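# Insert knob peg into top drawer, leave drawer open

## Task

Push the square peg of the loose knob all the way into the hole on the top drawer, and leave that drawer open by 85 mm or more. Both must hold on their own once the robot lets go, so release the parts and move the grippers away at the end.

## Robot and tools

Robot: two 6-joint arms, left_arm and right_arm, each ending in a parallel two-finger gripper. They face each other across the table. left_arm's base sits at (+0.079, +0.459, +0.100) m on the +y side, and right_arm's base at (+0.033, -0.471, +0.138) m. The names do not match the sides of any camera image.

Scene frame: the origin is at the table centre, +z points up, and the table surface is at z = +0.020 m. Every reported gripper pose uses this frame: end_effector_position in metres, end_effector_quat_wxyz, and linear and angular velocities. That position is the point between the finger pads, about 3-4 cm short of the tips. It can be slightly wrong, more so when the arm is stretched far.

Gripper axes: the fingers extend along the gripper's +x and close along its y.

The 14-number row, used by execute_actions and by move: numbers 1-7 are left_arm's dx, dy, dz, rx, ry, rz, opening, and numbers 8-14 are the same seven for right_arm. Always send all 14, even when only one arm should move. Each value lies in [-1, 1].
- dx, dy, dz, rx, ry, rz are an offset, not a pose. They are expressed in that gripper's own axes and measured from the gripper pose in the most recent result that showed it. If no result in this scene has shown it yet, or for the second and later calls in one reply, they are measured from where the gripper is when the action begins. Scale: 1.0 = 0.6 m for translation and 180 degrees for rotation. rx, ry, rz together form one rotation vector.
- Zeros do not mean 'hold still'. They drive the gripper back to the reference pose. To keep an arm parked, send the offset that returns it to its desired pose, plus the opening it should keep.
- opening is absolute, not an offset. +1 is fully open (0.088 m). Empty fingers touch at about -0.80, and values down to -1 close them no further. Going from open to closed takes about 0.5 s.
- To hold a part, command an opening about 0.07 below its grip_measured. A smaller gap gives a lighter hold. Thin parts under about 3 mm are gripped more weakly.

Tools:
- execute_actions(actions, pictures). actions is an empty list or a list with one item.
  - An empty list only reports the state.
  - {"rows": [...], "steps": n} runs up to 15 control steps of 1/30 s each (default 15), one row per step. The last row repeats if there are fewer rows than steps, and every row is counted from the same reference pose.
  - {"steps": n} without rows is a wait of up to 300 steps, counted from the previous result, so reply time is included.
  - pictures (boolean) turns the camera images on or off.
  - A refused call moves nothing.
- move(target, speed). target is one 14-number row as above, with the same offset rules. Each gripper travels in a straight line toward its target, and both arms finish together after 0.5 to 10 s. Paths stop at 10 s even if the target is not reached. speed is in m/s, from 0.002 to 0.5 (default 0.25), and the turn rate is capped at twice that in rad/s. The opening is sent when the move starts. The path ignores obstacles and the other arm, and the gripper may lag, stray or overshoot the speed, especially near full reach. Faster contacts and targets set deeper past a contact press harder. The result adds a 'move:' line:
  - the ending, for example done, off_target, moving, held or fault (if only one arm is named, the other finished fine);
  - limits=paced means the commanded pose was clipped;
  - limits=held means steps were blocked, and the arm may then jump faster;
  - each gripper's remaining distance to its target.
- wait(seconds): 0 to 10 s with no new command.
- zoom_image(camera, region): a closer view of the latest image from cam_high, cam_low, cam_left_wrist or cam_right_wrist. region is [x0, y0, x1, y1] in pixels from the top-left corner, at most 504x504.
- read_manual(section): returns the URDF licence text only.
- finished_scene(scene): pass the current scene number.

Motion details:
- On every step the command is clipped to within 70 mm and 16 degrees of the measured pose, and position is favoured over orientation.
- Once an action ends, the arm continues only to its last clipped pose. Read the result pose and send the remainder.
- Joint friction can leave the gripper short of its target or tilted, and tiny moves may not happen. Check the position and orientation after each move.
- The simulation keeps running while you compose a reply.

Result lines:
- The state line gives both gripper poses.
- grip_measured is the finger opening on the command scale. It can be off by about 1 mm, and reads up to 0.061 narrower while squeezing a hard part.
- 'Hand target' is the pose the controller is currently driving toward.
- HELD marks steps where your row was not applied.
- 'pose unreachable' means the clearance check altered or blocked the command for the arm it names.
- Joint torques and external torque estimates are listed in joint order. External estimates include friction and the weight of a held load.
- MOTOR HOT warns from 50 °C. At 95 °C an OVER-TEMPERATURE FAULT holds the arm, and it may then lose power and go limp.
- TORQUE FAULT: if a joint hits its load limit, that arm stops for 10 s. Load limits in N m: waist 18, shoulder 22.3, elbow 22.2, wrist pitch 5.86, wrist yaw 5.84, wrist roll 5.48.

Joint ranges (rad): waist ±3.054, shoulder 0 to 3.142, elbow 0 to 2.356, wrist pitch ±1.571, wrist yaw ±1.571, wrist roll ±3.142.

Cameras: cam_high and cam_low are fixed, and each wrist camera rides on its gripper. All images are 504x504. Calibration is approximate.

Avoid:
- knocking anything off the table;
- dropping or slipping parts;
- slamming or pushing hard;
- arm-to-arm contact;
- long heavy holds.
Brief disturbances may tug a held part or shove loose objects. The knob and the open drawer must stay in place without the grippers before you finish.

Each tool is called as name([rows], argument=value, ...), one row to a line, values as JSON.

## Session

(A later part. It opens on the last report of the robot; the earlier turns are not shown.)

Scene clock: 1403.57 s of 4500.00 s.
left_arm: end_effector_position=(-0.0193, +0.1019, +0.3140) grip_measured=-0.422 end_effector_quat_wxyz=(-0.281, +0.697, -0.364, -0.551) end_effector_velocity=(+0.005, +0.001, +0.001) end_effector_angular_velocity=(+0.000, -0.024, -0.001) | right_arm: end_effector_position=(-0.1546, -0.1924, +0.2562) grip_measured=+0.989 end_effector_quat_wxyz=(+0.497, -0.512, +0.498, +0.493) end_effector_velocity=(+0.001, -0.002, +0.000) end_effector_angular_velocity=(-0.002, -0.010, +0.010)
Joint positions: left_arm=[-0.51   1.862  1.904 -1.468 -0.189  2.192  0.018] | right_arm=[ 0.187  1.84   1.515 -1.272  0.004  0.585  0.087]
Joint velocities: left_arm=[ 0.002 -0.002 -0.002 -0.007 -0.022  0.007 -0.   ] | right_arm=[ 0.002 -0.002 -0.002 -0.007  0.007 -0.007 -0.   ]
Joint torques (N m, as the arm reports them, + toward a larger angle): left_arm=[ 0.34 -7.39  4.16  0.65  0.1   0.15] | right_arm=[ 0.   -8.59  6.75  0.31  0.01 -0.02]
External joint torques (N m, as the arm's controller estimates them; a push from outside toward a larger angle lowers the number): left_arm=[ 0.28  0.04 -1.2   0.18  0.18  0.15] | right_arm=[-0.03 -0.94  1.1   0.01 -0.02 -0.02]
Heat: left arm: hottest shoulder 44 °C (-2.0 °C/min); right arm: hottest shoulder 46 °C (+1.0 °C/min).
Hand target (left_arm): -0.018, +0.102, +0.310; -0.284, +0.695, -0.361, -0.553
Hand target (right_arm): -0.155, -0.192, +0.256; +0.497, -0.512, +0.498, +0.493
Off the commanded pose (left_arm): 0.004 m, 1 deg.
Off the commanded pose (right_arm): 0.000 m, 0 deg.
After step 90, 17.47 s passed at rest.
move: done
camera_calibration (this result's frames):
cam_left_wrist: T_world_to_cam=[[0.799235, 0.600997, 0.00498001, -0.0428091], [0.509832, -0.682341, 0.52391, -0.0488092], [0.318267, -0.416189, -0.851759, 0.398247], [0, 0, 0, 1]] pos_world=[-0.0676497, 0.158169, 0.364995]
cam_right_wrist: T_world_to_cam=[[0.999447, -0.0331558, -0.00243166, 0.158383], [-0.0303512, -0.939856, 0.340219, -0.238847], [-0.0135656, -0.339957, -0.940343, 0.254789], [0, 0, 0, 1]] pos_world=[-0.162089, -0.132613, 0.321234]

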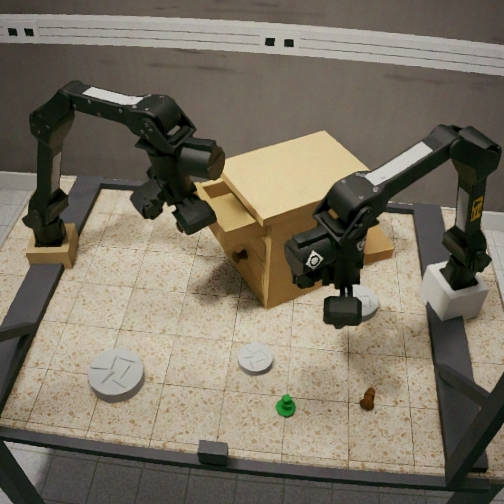

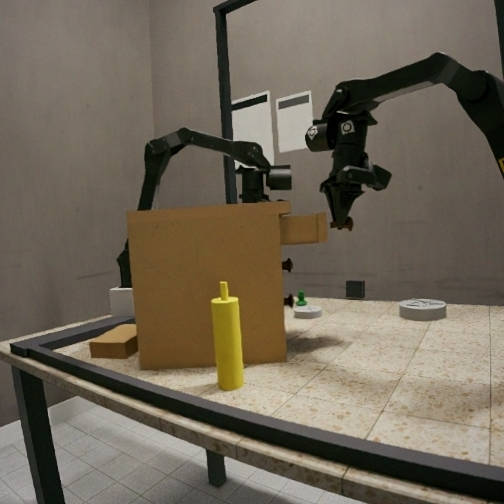

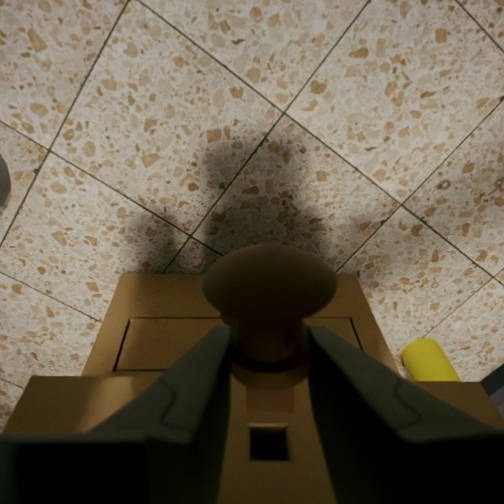

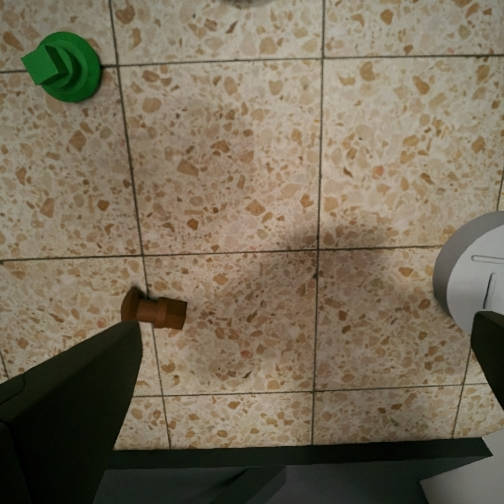

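move(target=[0.010,0.0,-0.022,0,0,0,-0.5,0,0,0,0,0,0,1], speed=0.03)

zoom_image(camera="cam_low", region=[290,190,370,260])

zoom_image(camera="cam_left_wrist", region=[200,340,360,500])

Scene clock: 1415.43 s of 4500.00 s.
left_arm: end_effector_position=(-0.0108, +0.0946, +0.3117) grip_measured=-0.422 end_effector_quat_wxyz=(-0.283, +0.698, -0.362, -0.549) end_effector_velocity=(-0.001, +0.003, +0.004) end_effector_angular_velocity=(+0.006, -0.011, -0.013) | right_arm: end_effector_position=(-0.1546, -0.1924, +0.2562) grip_measured=+0.989 end_effector_quat_wxyz=(+0.497, -0.512, +0.498, +0.493) end_effector_velocity=(+0.001, +0.002, +0.000) end_effector_angular_velocity=(+0.002, +0.010, -0.000)
Joint positions: left_arm=[-0.481  1.879  1.918 -1.464 -0.189  2.222  0.018] | right_arm=[ 0.187  1.84   1.515 -1.272  0.004  0.585  0.087]
Joint velocities: left_arm=[-0.007 -0.002  0.012 -0.022 -0.007  0.007 -0.   ] | right_arm=[-0.007 -0.002 -0.002  0.007 -0.007 -0.007 -0.   ]
Joint torques (N m, as the arm reports them, + toward a larger angle): left_arm=[ 0.15 -6.52  6.42  0.59  0.07  0.09] | right_arm=[ 0.02 -8.54  6.79  0.3   0.03 -0.02]
External joint torques (N m, as the arm's controller estimates them; a push from outside toward a larger angle lowers the number): left_arm=[0.19 1.06 1.05 0.12 0.14 0.09] | right_arm=[ 0.06 -0.82  1.09  0.    0.   -0.02]
Heat: left arm: hottest shoulder 44 °C (-2.0 °C/min); right arm: hottest shoulder 46 °C (+0.0 °C/min).
Hand target (left_arm): -0.011, +0.090, +0.311; -0.281, +0.697, -0.364, -0.551
Hand target (right_arm): -0.155, -0.192, +0.256; +0.497, -0.512, +0.498, +0.493
Off the commanded pose (left_arm): 0.004 m, 0 deg.
Off the commanded pose (right_arm): 0.000 m, 0 deg.
After step 90, 8.10 s passed at rest.
move: done
camera_calibration (this result's frames):
cam_left_wrist: T_world_to_cam=[[0.799601, 0.600424, 0.0113648, -0.0471658], [0.506437, -0.684365, 0.524563, -0.0570288], [0.322738, -0.413685, -0.851296, 0.390175], [0, 0, 0, 1]] pos_world=[-0.0593292, 0.150701, 0.362606]
cam_right_wrist: T_world_to_cam=[[0.999447, -0.0331558, -0.00243166, 0.158383], [-0.0303512, -0.939856, 0.340219, -0.238847], [-0.0135656, -0.339957, -0.940343, 0.254789], [0, 0, 0, 1]] pos_world=[-0.162089, -0.132613, 0.321234]

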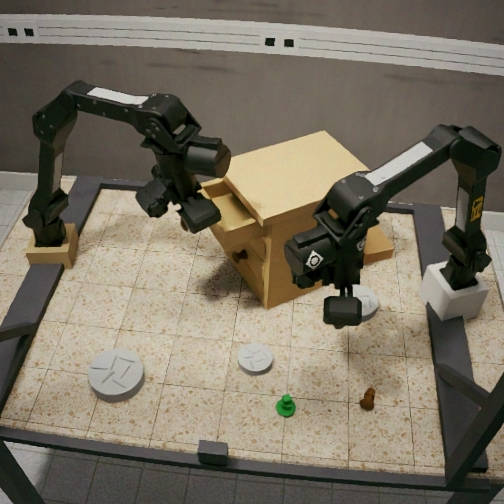

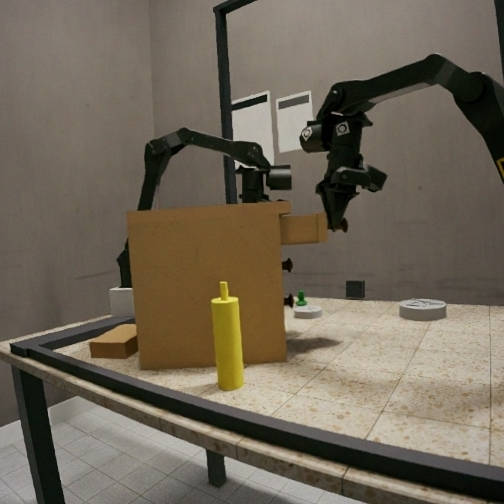

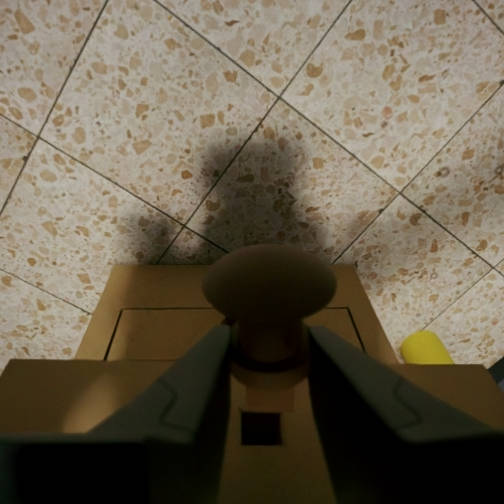

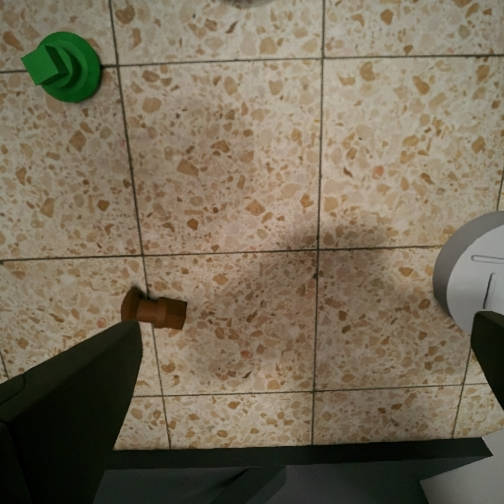

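Region (290, 190, 370, 260) of cam_low's 504x504 image, scaled by 6.300, with more detail than that image has; it fills the top 441 rows of this view, and the rest is white.

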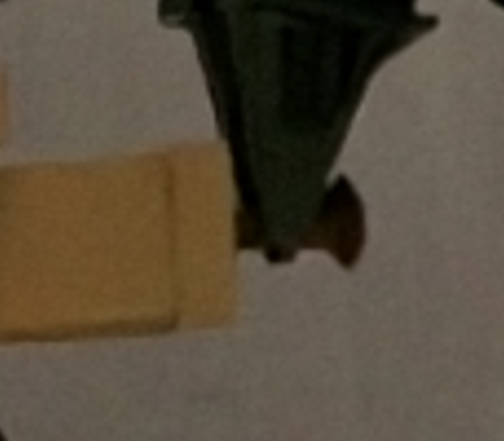

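Region (200, 340, 360, 500) of cam_left_wrist's 504x504 image, scaled by 3.150, with more detail than that image has.

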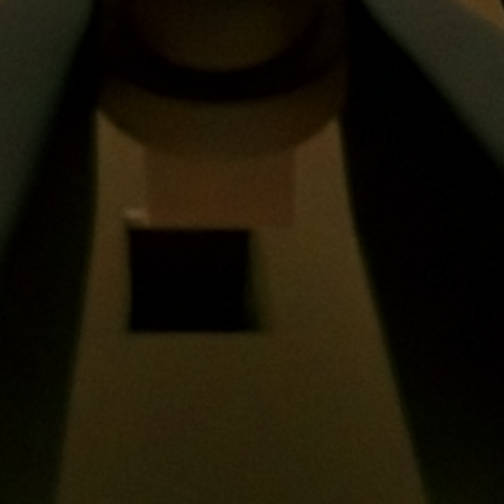

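execute_actions([
  {"rows":[[0,0.015,0,0,0,0,-0.5,0,0,0,0,0,0,1],[0,0.015,0,0,0,0,-0.5,0,0,0,0,0,0,1],[0,0.004,0,0,0,0,-0.5,0,0,0,0,0,0,1]],"steps":15},
])

zoom_image(camera="cam_left_wrist", region=[200,340,360,500])

Scene clock: 1424.57 s of 4500.00 s.
left_arm: end_effector_position=(-0.0120, +0.0928, +0.3124) grip_measured=-0.422 end_effector_quat_wxyz=(-0.282, +0.698, -0.363, -0.549) end_effector_velocity=(-0.000, -0.001, -0.001) end_effector_angular_velocity=(-0.006, -0.005, +0.006) | right_arm: end_effector_position=(-0.1546, -0.1924, +0.2562) grip_measured=+0.989 end_effector_quat_wxyz=(+0.497, -0.512, +0.498, +0.493) end_effector_velocity=(+0.001, -0.002, +0.000) end_effector_angular_velocity=(-0.010, +0.002, +0.005)
Joint positions: left_arm=[-0.483  1.887  1.931 -1.466 -0.189  2.22   0.018] | right_arm=[ 0.187  1.84   1.515 -1.272  0.004  0.585  0.087]
Joint velocities: left_arm=[-0.002  0.002 -0.002  0.007 -0.007 -0.007 -0.   ] | right_arm=[-0.002 -0.002 -0.002 -0.007 -0.007 -0.007  0.   ]
Joint torques (N m, as the arm reports them, + toward a larger angle): left_arm=[-0.17 -7.65  4.98  0.32 -0.08 -0.06] | right_arm=[ 0.02 -8.56  6.75  0.3   0.02 -0.02]
External joint torques (N m, as the arm's controller estimates them; a push from outside toward a larger angle lowers the number): left_arm=[-0.16 -0.14 -0.33 -0.16 -0.01 -0.06] | right_arm=[ 0.02 -0.89  1.09  0.01 -0.01 -0.02]
Heat: left arm: hottest shoulder 44 °C (-2.0 °C/min); right arm: hottest shoulder 46 °C (+0.0 °C/min).
Hand target (left_arm): -0.013, +0.093, +0.312; -0.283, +0.698, -0.362, -0.549
Hand target (right_arm): -0.155, -0.192, +0.256; +0.497, -0.512, +0.498, +0.493
Off the commanded pose (left_arm): 0.001 m, 0 deg.
Off the commanded pose (right_arm): 0.000 m, 0 deg.
Steps of this call (steps 1 to 90: nothing new was sent; then 5.63 s passed at rest; steps 91 to 105: all 15 steps of this action). Readings (end_effector_position):
91: left_arm (-0.0109, +0.0938, +0.3117) | right_arm (-0.1546, -0.1924, +0.2562)
92: left_arm (-0.0115, +0.0928, +0.3122) | right_arm (-0.1546, -0.1924, +0.2562)
94: left_arm (-0.0120, +0.0927, +0.3124) | right_arm (-0.1546, -0.1924, +0.2562)
98: left_arm (-0.0120, +0.0928, +0.3124) | right_arm (-0.1546, -0.1924, +0.2562)
105: the state above
camera_calibration (this result's frames):
cam_left_wrist: T_world_to_cam=[[0.799195, 0.60101, 0.00863119, -0.0443405], [0.507588, -0.682518, 0.525855, -0.0585839], [0.321935, -0.415879, -0.85053, 0.390365], [0, 0, 0, 1]] pos_world=[-0.0604991, 0.149009, 0.363207]
cam_right_wrist: T_world_to_cam=[[0.999447, -0.0331558, -0.00243166, 0.158383], [-0.0303512, -0.939856, 0.340219, -0.238847], [-0.0135656, -0.339957, -0.940343, 0.254789], [0, 0, 0, 1]] pos_world=[-0.162089, -0.132613, 0.321234]

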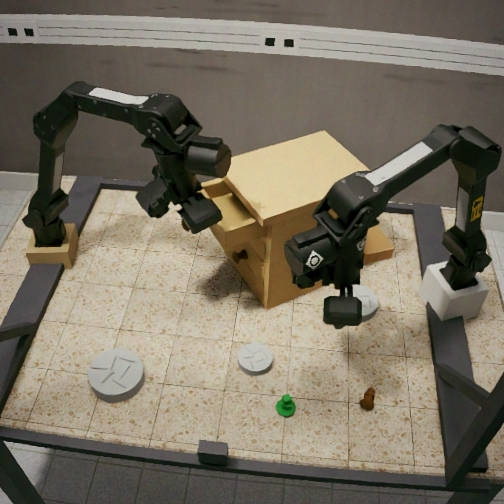

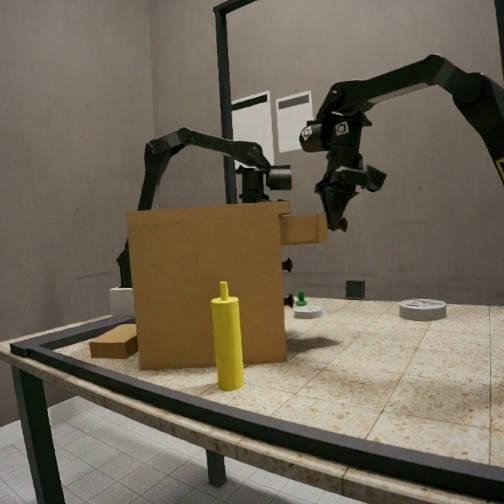

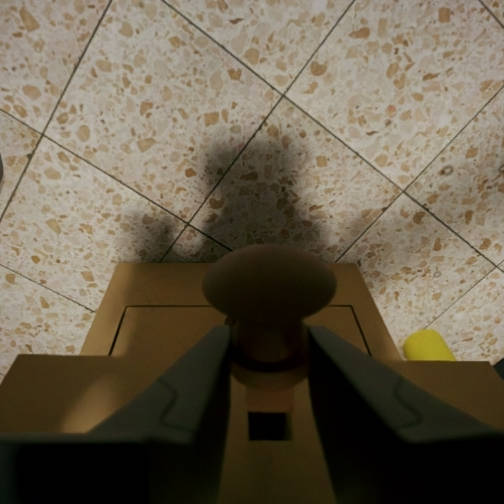

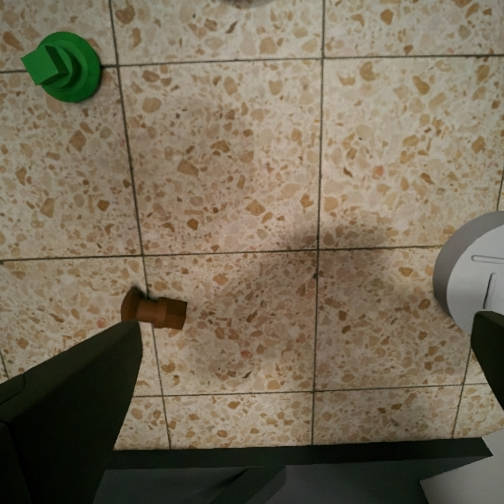

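Region (200, 340, 360, 500) of cam_left_wrist's 504x504 image, scaled by 3.150, with more detail than that image has.

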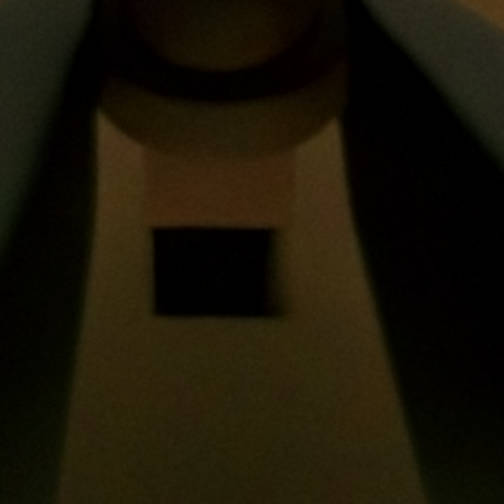

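execute_actions(actions=[])

zoom_image(camera="cam_left_wrist", region=[180, 320, 360, 504])

zoom_image(camera="cam_low", region=[270, 170, 390, 270])

Scene clock: 1439.97 s of 4500.00 s.
left_arm: end_effector_position=(-0.0120, +0.0928, +0.3124) grip_measured=-0.422 end_effector_quat_wxyz=(-0.282, +0.698, -0.363, -0.549) end_effector_velocity=(-0.001, -0.005, +0.002) end_effector_angular_velocity=(-0.031, +0.006, +0.020) | right_arm: end_effector_position=(-0.1546, -0.1924, +0.2562) grip_measured=+0.989 end_effector_quat_wxyz=(+0.497, -0.512, +0.498, +0.493) end_effector_velocity=(+0.001, +0.002, +0.000) end_effector_angular_velocity=(+0.010, -0.002, +0.020)
Joint positions: left_arm=[-0.483  1.887  1.931 -1.466 -0.189  2.22   0.018] | right_arm=[ 0.187  1.84   1.515 -1.272  0.004  0.585  0.087]
Joint velocities: left_arm=[-0.002 -0.002  0.002  0.022 -0.007 -0.022  0.   ] | right_arm=[-0.002 -0.002 -0.002  0.007  0.007 -0.022 -0.   ]
Joint torques (N m, as the arm reports them, + toward a larger angle): left_arm=[-0.34 -7.59  4.9   0.3  -0.11 -0.08] | right_arm=[ 0.01 -8.57  6.77  0.31  0.02 -0.02]
External joint torques (N m, as the arm's controller estimates them; a push from outside toward a larger angle lowers the number): left_arm=[-0.35 -0.04 -0.47 -0.2  -0.03 -0.07] | right_arm=[ 0.01 -0.92  1.14  0.03 -0.01 -0.02]
Heat: left arm: hottest shoulder 44 °C (-2.0 °C/min); right arm: hottest shoulder 46 °C (+0.0 °C/min).
Hand target (left_arm): -0.013, +0.093, +0.312; -0.283, +0.698, -0.362, -0.549
Hand target (right_arm): -0.155, -0.192, +0.256; +0.497, -0.512, +0.498, +0.493
Off the commanded pose (left_arm): 0.001 m, 0 deg.
Off the commanded pose (right_arm): 0.000 m, 0 deg.
Steps of this call (steps 1 to 90: nothing new was sent; then 12.40 s passed at rest). Readings (end_effector_position):
1: left_arm (-0.0120, +0.0928, +0.3124) | right_arm (-0.1546, -0.1924, +0.2562)
2: left_arm (-0.0120, +0.0928, +0.3124) | right_arm (-0.1546, -0.1924, +0.2562)
4: left_arm (-0.0120, +0.0928, +0.3124) | right_arm (-0.1546, -0.1924, +0.2562)
8: left_arm (-0.0120, +0.0928, +0.3124) | right_arm (-0.1546, -0.1924, +0.2562)
90: the state above
camera_calibration (this result's frames):
cam_left_wrist: T_world_to_cam=[[0.799195, 0.60101, 0.00863119, -0.0443405], [0.507588, -0.682518, 0.525855, -0.0585839], [0.321935, -0.415879, -0.85053, 0.390365], [0, 0, 0, 1]] pos_world=[-0.0604991, 0.149009, 0.363207]
cam_right_wrist: T_world_to_cam=[[0.999447, -0.0331558, -0.00243166, 0.158383], [-0.0303512, -0.939856, 0.340219, -0.238847], [-0.0135656, -0.339957, -0.940343, 0.254789], [0, 0, 0, 1]] pos_world=[-0.162089, -0.132613, 0.321234]

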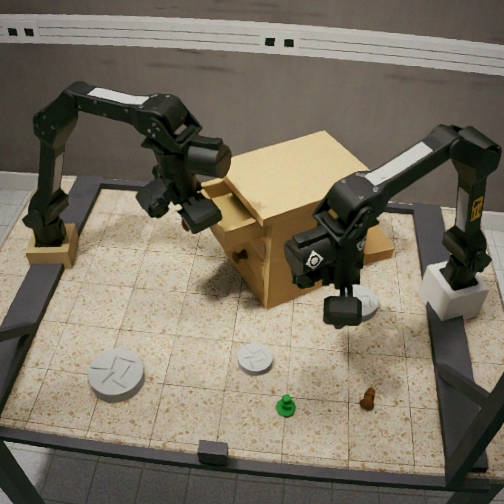

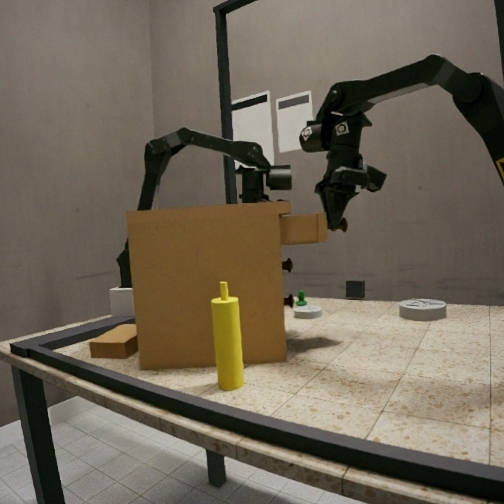

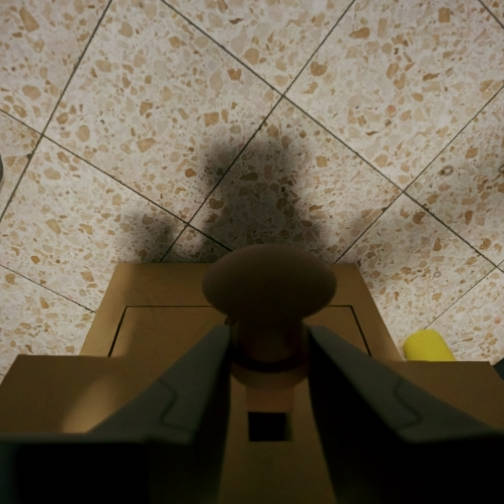

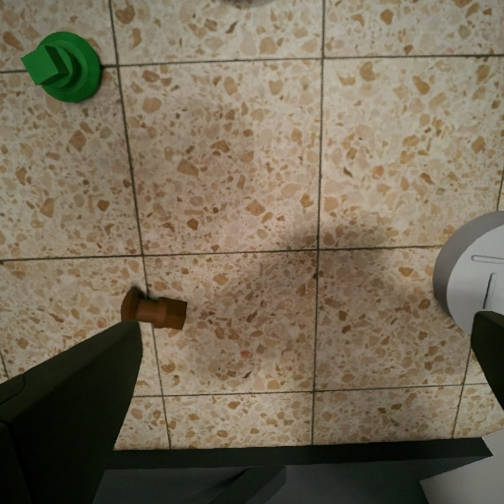

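Region (180, 320, 360, 504) of cam_left_wrist's 504x504 image, scaled by 2.739, with more detail than that image has; it fills the left 493 columns of this view, and the rest is white.

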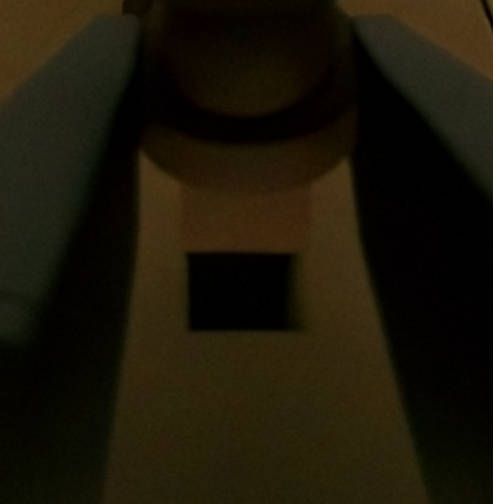

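Region (270, 170, 390, 270) of cam_low's 504x504 image, scaled by 4.200, with more detail than that image has.

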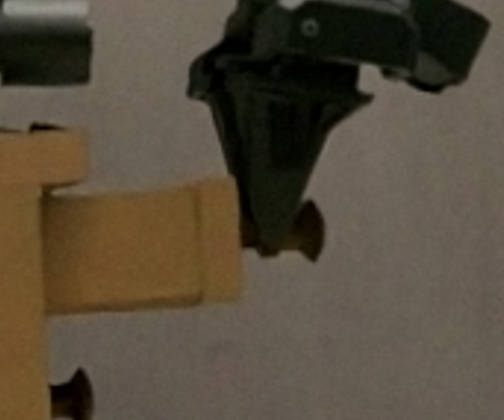

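move(target=[0.003,0.002,-0.017,0,0,0,-0.5,0,0,0,0,0,0,1], speed=0.02)

zoom_image(camera="cam_left_wrist", region=[180, 320, 360, 504])

Scene clock: 1445.70 s of 4500.00 s.
left_arm: end_effector_position=(-0.0073, +0.0868, +0.3136) grip_measured=-0.422 end_effector_quat_wxyz=(-0.282, +0.699, -0.363, -0.548) end_effector_velocity=(-0.001, -0.003, +0.003) end_effector_angular_velocity=(-0.019, -0.000, +0.006) | right_arm: end_effector_position=(-0.1546, -0.1924, +0.2562) grip_measured=+0.989 end_effector_quat_wxyz=(+0.497, -0.512, +0.498, +0.493) end_effector_velocity=(+0.004, -0.002, +0.003) end_effector_angular_velocity=(-0.006, -0.013, +0.005)
Joint positions: left_arm=[-0.466  1.905  1.959 -1.472 -0.189  2.238  0.018] | right_arm=[ 0.187  1.84   1.515 -1.272  0.004  0.585  0.087]
Joint velocities: left_arm=[-0.002  0.002  0.012  0.007 -0.007 -0.007  0.   ] | right_arm=[-0.002 -0.007  0.002 -0.022  0.007 -0.007 -0.   ]
Joint torques (N m, as the arm reports them, + toward a larger angle): left_arm=[ 0.25 -6.76  6.58  0.23  0.04  0.09] | right_arm=[-0.02 -8.54  6.77  0.32  0.03 -0.01]
External joint torques (N m, as the arm's controller estimates them; a push from outside toward a larger angle lowers the number): left_arm=[ 0.34  1.    1.18 -0.28  0.11  0.09] | right_arm=[-0.02 -0.73  1.07  0.05  0.   -0.01]
Heat: left arm: hottest shoulder 44 °C (-2.0 °C/min); right arm: hottest shoulder 46 °C (+0.0 °C/min).
Hand target (left_arm): -0.007, +0.084, +0.313; -0.282, +0.698, -0.363, -0.549
Hand target (right_arm): -0.155, -0.192, +0.256; +0.497, -0.512, +0.498, +0.493
Off the commanded pose (left_arm): 0.003 m, 0 deg.
Off the commanded pose (right_arm): 0.000 m, 0 deg.
After step 90, 1.97 s passed at rest.
move: done
camera_calibration (this result's frames):
cam_left_wrist: T_world_to_cam=[[0.799779, 0.600224, 0.00918014, -0.0445817], [0.505767, -0.681998, 0.528279, -0.0664302], [0.323347, -0.417863, -0.849021, 0.387162], [0, 0, 0, 1]] pos_world=[-0.0559338, 0.143234, 0.364212]
cam_right_wrist: T_world_to_cam=[[0.999447, -0.0331558, -0.00243166, 0.158383], [-0.0303512, -0.939856, 0.340219, -0.238847], [-0.0135656, -0.339957, -0.940343, 0.254789], [0, 0, 0, 1]] pos_world=[-0.162089, -0.132613, 0.321234]

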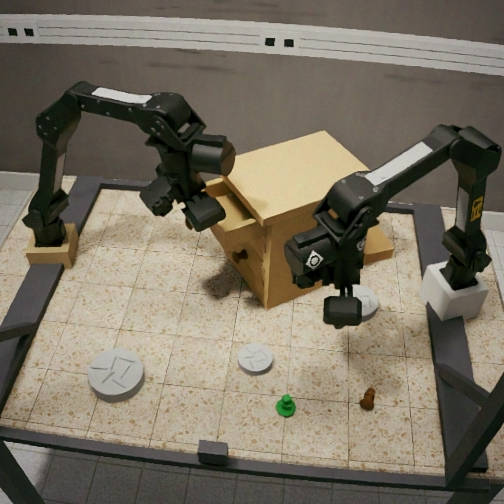

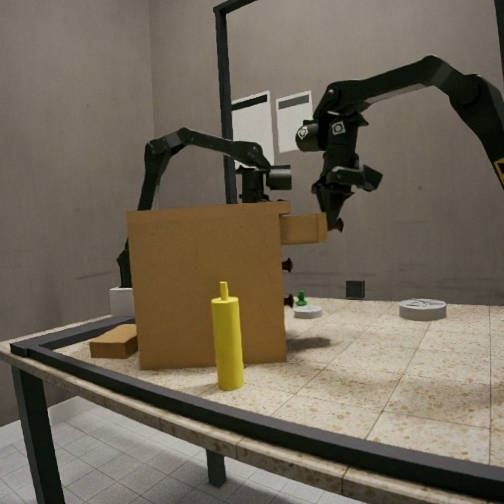

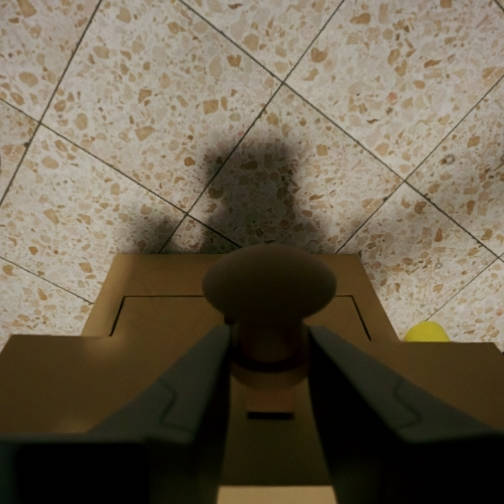

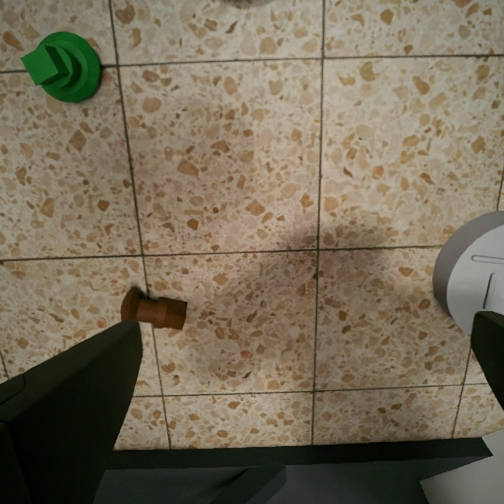

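Region (180, 320, 360, 504) of cam_left_wrist's 504x504 image, scaled by 2.739, with more detail than that image has; it fills the left 493 columns of this view, and the rest is white.

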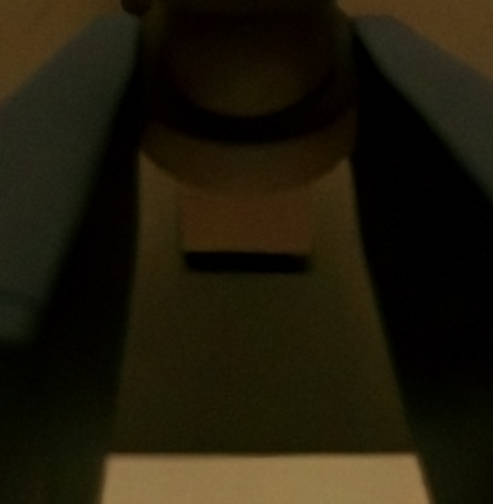

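zoom_image(camera="cam_low", region=[300, 190, 370, 260])

Region (300, 190, 370, 260) of cam_low's 504x504 image, scaled by 7.200, with more detail than that image has.

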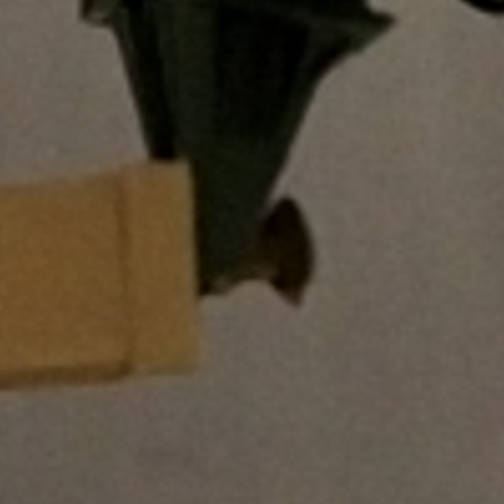

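execute_actions([
  {"rows":[[0.002,0,-0.014,0,0,0,-0.5,0,0,0,0,0,0,1],[0.002,0,-0.014,0,0,0,-0.5,0,0,0,0,0,0,1],[0.002,0,-0.014,0,0,0,-0.5,0,0,0,0,0,0,1],[0.002,0,-0.014,0,0,0,-0.5,0,0,0,0,0,0,1],[0.001,0,-0.008,0,0,0,-0.5,0,0,0,0,0,0,1]],"steps":15},
])

zoom_image(camera="cam_left_wrist", region=[180, 320, 360, 504])

Scene clock: 1457.23 s of 4500.00 s.
left_arm: end_effector_position=(-0.0046, +0.0845, +0.3147) grip_measured=-0.422 end_effector_quat_wxyz=(-0.282, +0.698, -0.364, -0.548) end_effector_velocity=(+0.002, +0.004, -0.002) end_effector_angular_velocity=(+0.023, -0.013, +0.006) | right_arm: end_effector_position=(-0.1546, -0.1924, +0.2562) grip_measured=+0.989 end_effector_quat_wxyz=(+0.497, -0.512, +0.498, +0.493) end_effector_velocity=(+0.003, -0.005, +0.000) end_effector_angular_velocity=(-0.022, -0.006, -0.010)
Joint positions: left_arm=[-0.457  1.912  1.973 -1.477 -0.187  2.249  0.018] | right_arm=[ 0.187  1.84   1.515 -1.272  0.004  0.585  0.087]
Joint velocities: left_arm=[-0.002  0.002 -0.002 -0.022 -0.007 -0.007 -0.   ] | right_arm=[-0.002 -0.002 -0.002 -0.022 -0.007  0.007 -0.001]
Joint torques (N m, as the arm reports them, + toward a larger angle): left_arm=[ 0.23 -7.46  5.61  0.38 -0.07  0.02] | right_arm=[ 0.04 -8.58  6.76  0.33  0.02 -0.02]
External joint torques (N m, as the arm's controller estimates them; a push from outside toward a larger angle lowers the number): left_arm=[ 0.23  0.27  0.3  -0.1   0.01  0.03] | right_arm=[ 0.03 -0.86  1.1   0.05  0.   -0.02]
Heat: left arm: hottest shoulder 44 °C (-1.0 °C/min); right arm: hottest shoulder 46 °C (+0.0 °C/min).
Hand target (left_arm): -0.005, +0.083, +0.314; -0.282, +0.699, -0.363, -0.548
Hand target (right_arm): -0.155, -0.192, +0.256; +0.497, -0.512, +0.498, +0.493
Off the commanded pose (left_arm): 0.002 m, 0 deg.
Off the commanded pose (right_arm): 0.000 m, 0 deg.
Steps of this call (steps 1 to 90: nothing new was sent; then 8.03 s passed at rest; steps 91 to 105: all 15 steps of this action). Readings (end_effector_position):
91: left_arm (-0.0070, +0.0865, +0.3140) | right_arm (-0.1546, -0.1924, +0.2562)
92: left_arm (-0.0065, +0.0857, +0.3143) | right_arm (-0.1546, -0.1924, +0.2562)
94: left_arm (-0.0048, +0.0843, +0.3147) | right_arm (-0.1546, -0.1924, +0.2562)
98: left_arm (-0.0046, +0.0845, +0.3147) | right_arm (-0.1546, -0.1924, +0.2562)
105: the state above
camera_calibration (this result's frames):
cam_left_wrist: T_world_to_cam=[[0.800716, 0.598982, 0.00865612, -0.0451035], [0.50504, -0.682764, 0.527985, -0.0698177], [0.322163, -0.418394, -0.84921, 0.386306], [0, 0, 0, 1]] pos_world=[-0.053078, 0.140975, 0.365308]
cam_right_wrist: T_world_to_cam=[[0.999447, -0.0331558, -0.00243166, 0.158383], [-0.0303512, -0.939856, 0.340219, -0.238847], [-0.0135656, -0.339957, -0.940343, 0.254789], [0, 0, 0, 1]] pos_world=[-0.162089, -0.132613, 0.321234]

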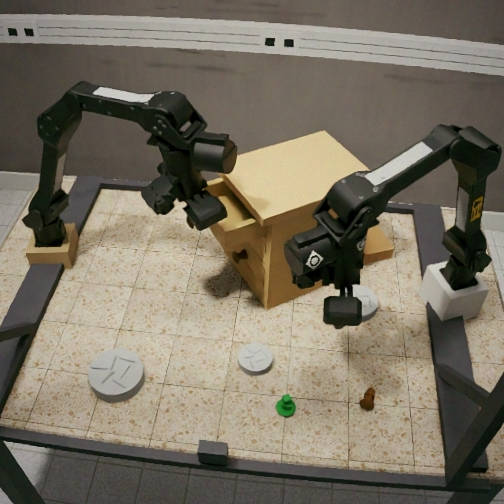

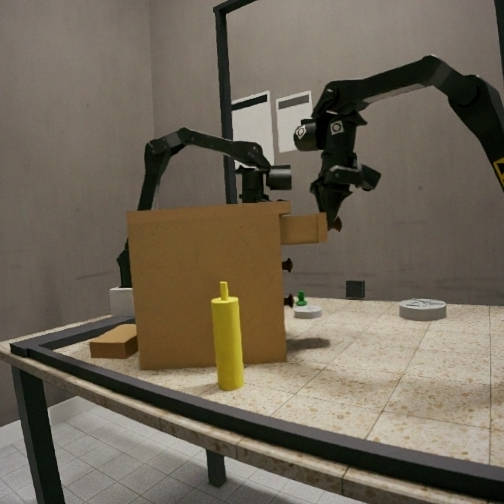

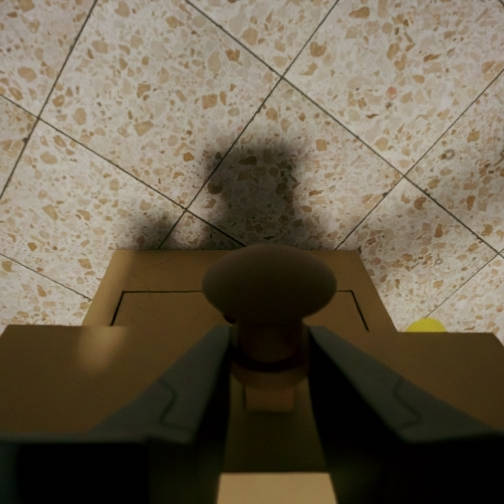

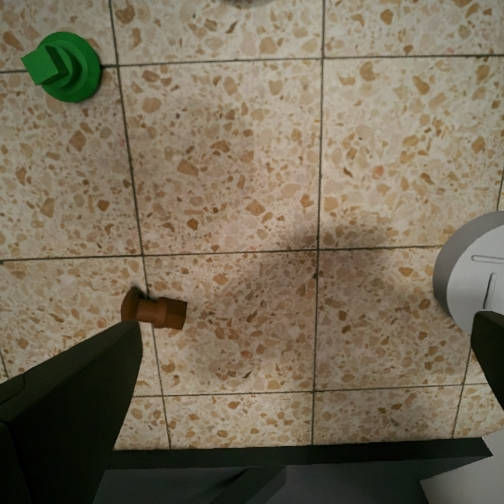

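Region (180, 320, 360, 504) of cam_left_wrist's 504x504 image, scaled by 2.739, with more detail than that image has; it fills the left 493 columns of this view, and the rest is white.

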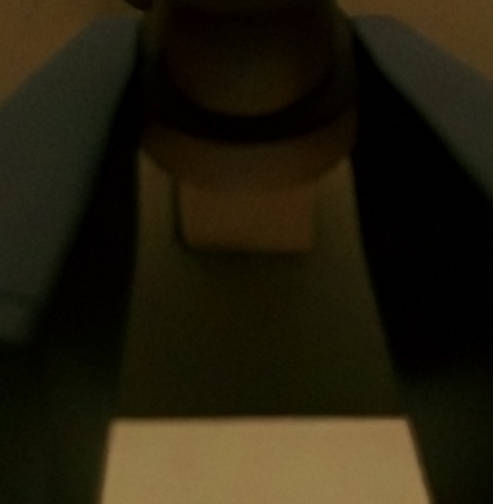

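execute_actions([
  {"rows":[[0.015,0,0.002,0,0,0,-0.5,0,0,0,0,0,0,1],[0.015,0,0.002,0,0,0,-0.5,0,0,0,0,0,0,1],[0.003,0,0.0,0,0,0,-0.5,0,0,0,0,0,0,1]],"steps":15},
])

zoom_image(camera="cam_left_wrist", region=[180, 320, 360, 504])

Scene clock: 1462.17 s of 4500.00 s.
left_arm: end_effector_position=(-0.0048, +0.0840, +0.3119) grip_measured=-0.422 end_effector_quat_wxyz=(-0.282, +0.698, -0.364, -0.548) end_effector_velocity=(+0.001, +0.002, +0.000) end_effector_angular_velocity=(+0.002, -0.005, +0.020) | right_arm: end_effector_position=(-0.1546, -0.1924, +0.2562) grip_measured=+0.989 end_effector_quat_wxyz=(+0.497, -0.512, +0.498, +0.493) end_effector_velocity=(+0.003, -0.006, -0.001) end_effector_angular_velocity=(-0.027, -0.009, +0.019)
Joint positions: left_arm=[-0.457  1.912  1.961 -1.467 -0.187  2.249  0.018] | right_arm=[ 0.187  1.84   1.515 -1.272  0.004  0.585  0.087]
Joint velocities: left_arm=[-0.002 -0.002 -0.002 -0.007 -0.007 -0.022 -0.   ] | right_arm=[-0.002 -0.002 -0.007 -0.022 -0.007 -0.022 -0.   ]
Joint torques (N m, as the arm reports them, + toward a larger angle): left_arm=[ 0.16 -8.27  5.07  0.29 -0.06  0.08] | right_arm=[ 0.01 -8.55  6.76  0.32  0.04 -0.02]
External joint torques (N m, as the arm's controller estimates them; a push from outside toward a larger angle lowers the number): left_arm=[ 0.15 -0.47 -0.32 -0.2   0.02  0.08] | right_arm=[ 0.02 -0.82  1.08  0.03  0.01 -0.02]
Heat: left arm: hottest shoulder 44 °C (+0.0 °C/min); right arm: hottest shoulder 46 °C (+0.0 °C/min).
Hand target (left_arm): -0.004, +0.084, +0.313; -0.282, +0.698, -0.364, -0.548
Hand target (right_arm): -0.155, -0.192, +0.256; +0.497, -0.512, +0.498, +0.493
Off the commanded pose (left_arm): 0.001 m, 0 deg.
Off the commanded pose (right_arm): 0.000 m, 0 deg.
Steps of this call (steps 1 to 90: nothing new was sent; then 1.43 s passed at rest; steps 91 to 105: all 15 steps of this action). Readings (end_effector_position):
91: left_arm (-0.0047, +0.0843, +0.3137) | right_arm (-0.1546, -0.1924, +0.2562)
92: left_arm (-0.0048, +0.0840, +0.3123) | right_arm (-0.1546, -0.1924, +0.2562)
94: left_arm (-0.0048, +0.0837, +0.3119) | right_arm (-0.1546, -0.1924, +0.2562)
98: left_arm (-0.0049, +0.0838, +0.3119) | right_arm (-0.1546, -0.1924, +0.2562)
105: the state above
camera_calibration (this result's frames):
cam_left_wrist: T_world_to_cam=[[0.80075, 0.59892, 0.00966019, -0.0449365], [0.504957, -0.683622, 0.526953, -0.0681586], [0.322207, -0.41708, -0.84984, 0.383861], [0, 0, 0, 1]] pos_world=[-0.0532823, 0.140419, 0.36257]
cam_right_wrist: T_world_to_cam=[[0.999447, -0.0331558, -0.00243166, 0.158383], [-0.0303512, -0.939856, 0.340219, -0.238847], [-0.0135656, -0.339957, -0.940343, 0.254789], [0, 0, 0, 1]] pos_world=[-0.162089, -0.132613, 0.321234]

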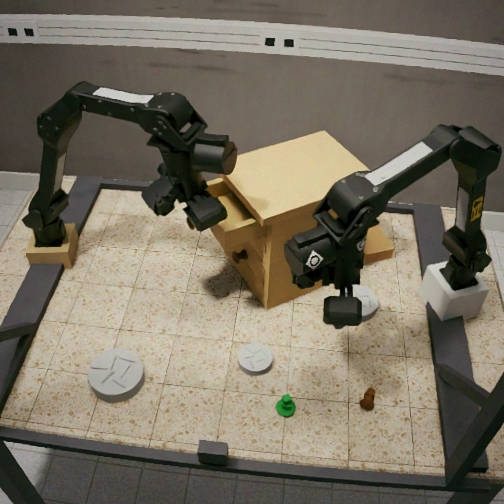

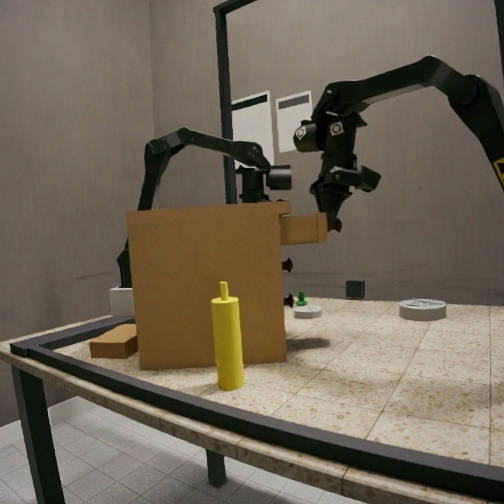

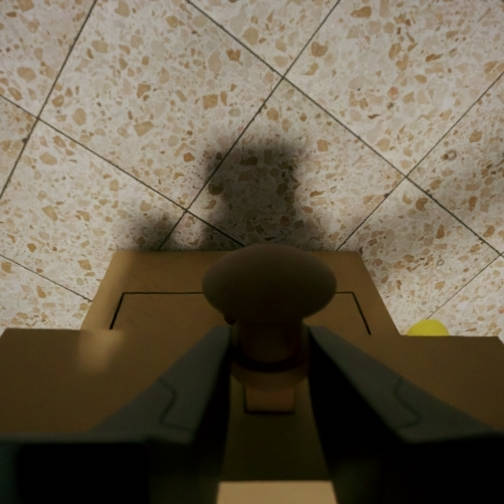

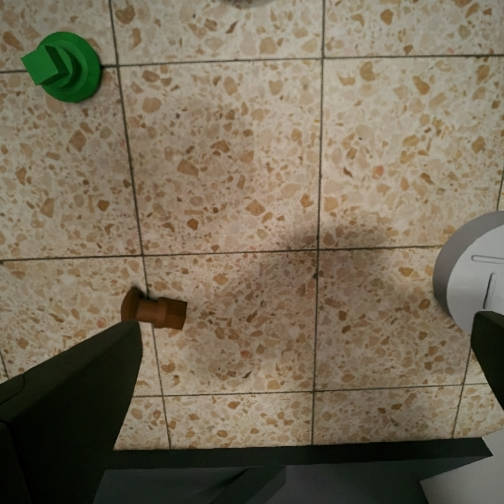

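Region (180, 320, 360, 504) of cam_left_wrist's 504x504 image, scaled by 2.739, with more detail than that image has; it fills the left 493 columns of this view, and the rest is white.

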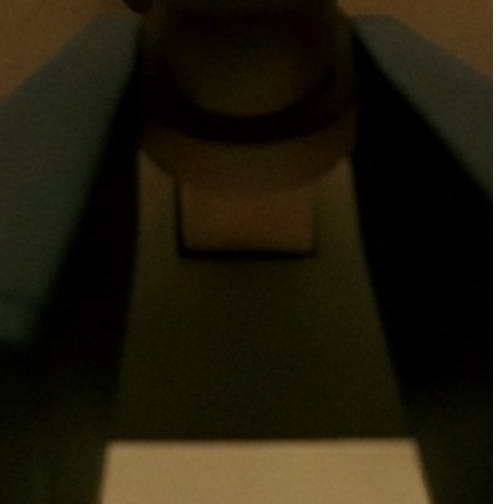

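move(target=[0.007,0.002,-0.016,0,0,0,-0.5,0,0,0,0,0,0,1], speed=0.01)

zoom_image(camera="cam_left_wrist", region=[180, 320, 360, 504])

Scene clock: 1466.60 s of 4500.00 s.
left_arm: end_effector_position=(-0.0031, +0.0806, +0.3116) grip_measured=-0.422 end_effector_quat_wxyz=(-0.286, +0.696, -0.366, -0.548) end_effector_velocity=(-0.001, +0.004, +0.000) end_effector_angular_velocity=(+0.017, +0.004, +0.004) | right_arm: end_effector_position=(-0.1546, -0.1924, +0.2562) grip_measured=+0.989 end_effector_quat_wxyz=(+0.497, -0.512, +0.498, +0.493) end_effector_velocity=(+0.002, -0.003, -0.001) end_effector_angular_velocity=(-0.014, -0.001, +0.005)
Joint positions: left_arm=[-0.448  1.925  1.979 -1.471 -0.182  2.266  0.018] | right_arm=[ 0.187  1.84   1.515 -1.272  0.004  0.585  0.087]
Joint velocities: left_arm=[-0.002  0.002  0.007 -0.022  0.007 -0.007 -0.   ] | right_arm=[-0.002 -0.002 -0.007 -0.007 -0.007 -0.007 -0.   ]
Joint torques (N m, as the arm reports them, + toward a larger angle): left_arm=[ 0.78 -6.48  6.3   0.71 -0.15  0.12] | right_arm=[ 0.01 -8.59  6.76  0.31  0.03 -0.02]
External joint torques (N m, as the arm's controller estimates them; a push from outside toward a larger angle lowers the number): left_arm=[ 0.83  1.34  0.97  0.23 -0.08  0.12] | right_arm=[ 0.01 -0.91  1.12  0.03  0.   -0.02]
Heat: left arm: hottest shoulder 44 °C (+0.0 °C/min); right arm: hottest shoulder 46 °C (+0.0 °C/min).
Hand target (left_arm): +0.000, +0.075, +0.310; -0.283, +0.698, -0.364, -0.548
Hand target (right_arm): -0.155, -0.192, +0.256; +0.497, -0.512, +0.498, +0.493
Off the commanded pose (left_arm): 0.007 m, 1 deg.
Off the commanded pose (right_arm): 0.000 m, 0 deg.
After step 90, 0.17 s passed at rest.
move: done
camera_calibration (this result's frames):
cam_left_wrist: T_world_to_cam=[[0.806142, 0.591628, 0.0105733, -0.0439649], [0.499463, -0.689923, 0.523968, -0.0698046], [0.317289, -0.417111, -0.851672, 0.382202], [0, 0, 0, 1]] pos_world=[-0.0509618, 0.137272, 0.362551]
cam_right_wrist: T_world_to_cam=[[0.999447, -0.0331558, -0.00243166, 0.158383], [-0.0303512, -0.939856, 0.340219, -0.238847], [-0.0135656, -0.339957, -0.940343, 0.254789], [0, 0, 0, 1]] pos_world=[-0.162089, -0.132613, 0.321234]

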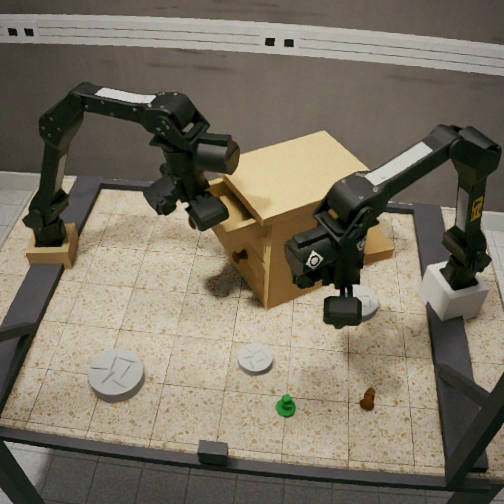

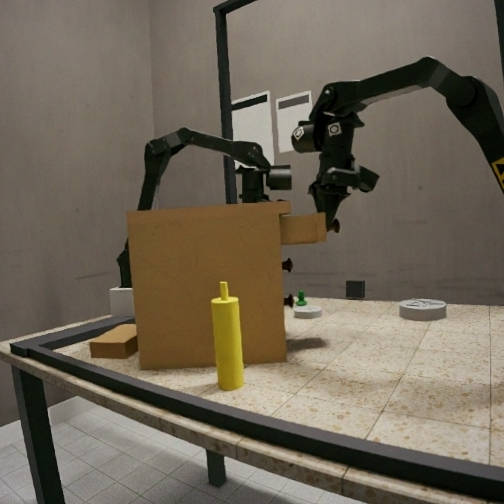

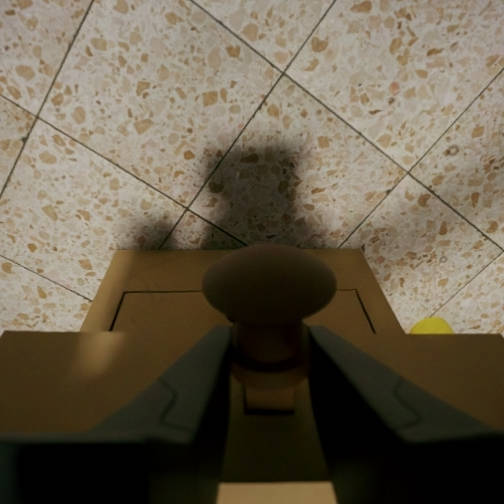

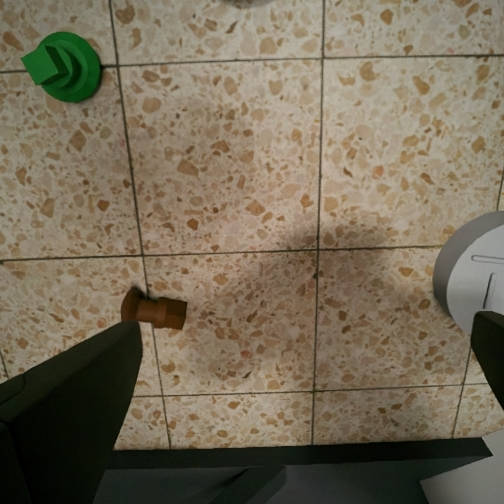

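Region (180, 320, 360, 504) of cam_left_wrist's 504x504 image, scaled by 2.739, with more detail than that image has; it fills the left 493 columns of this view, and the rest is white.

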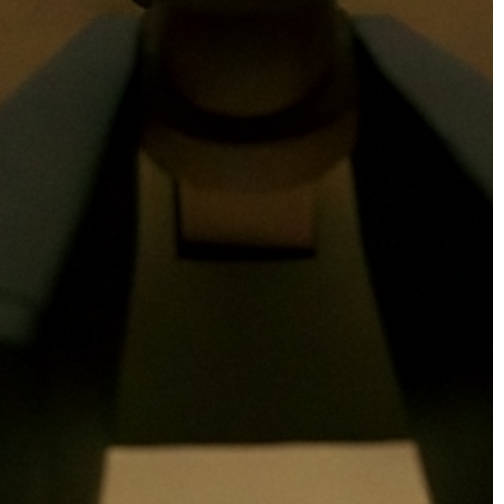

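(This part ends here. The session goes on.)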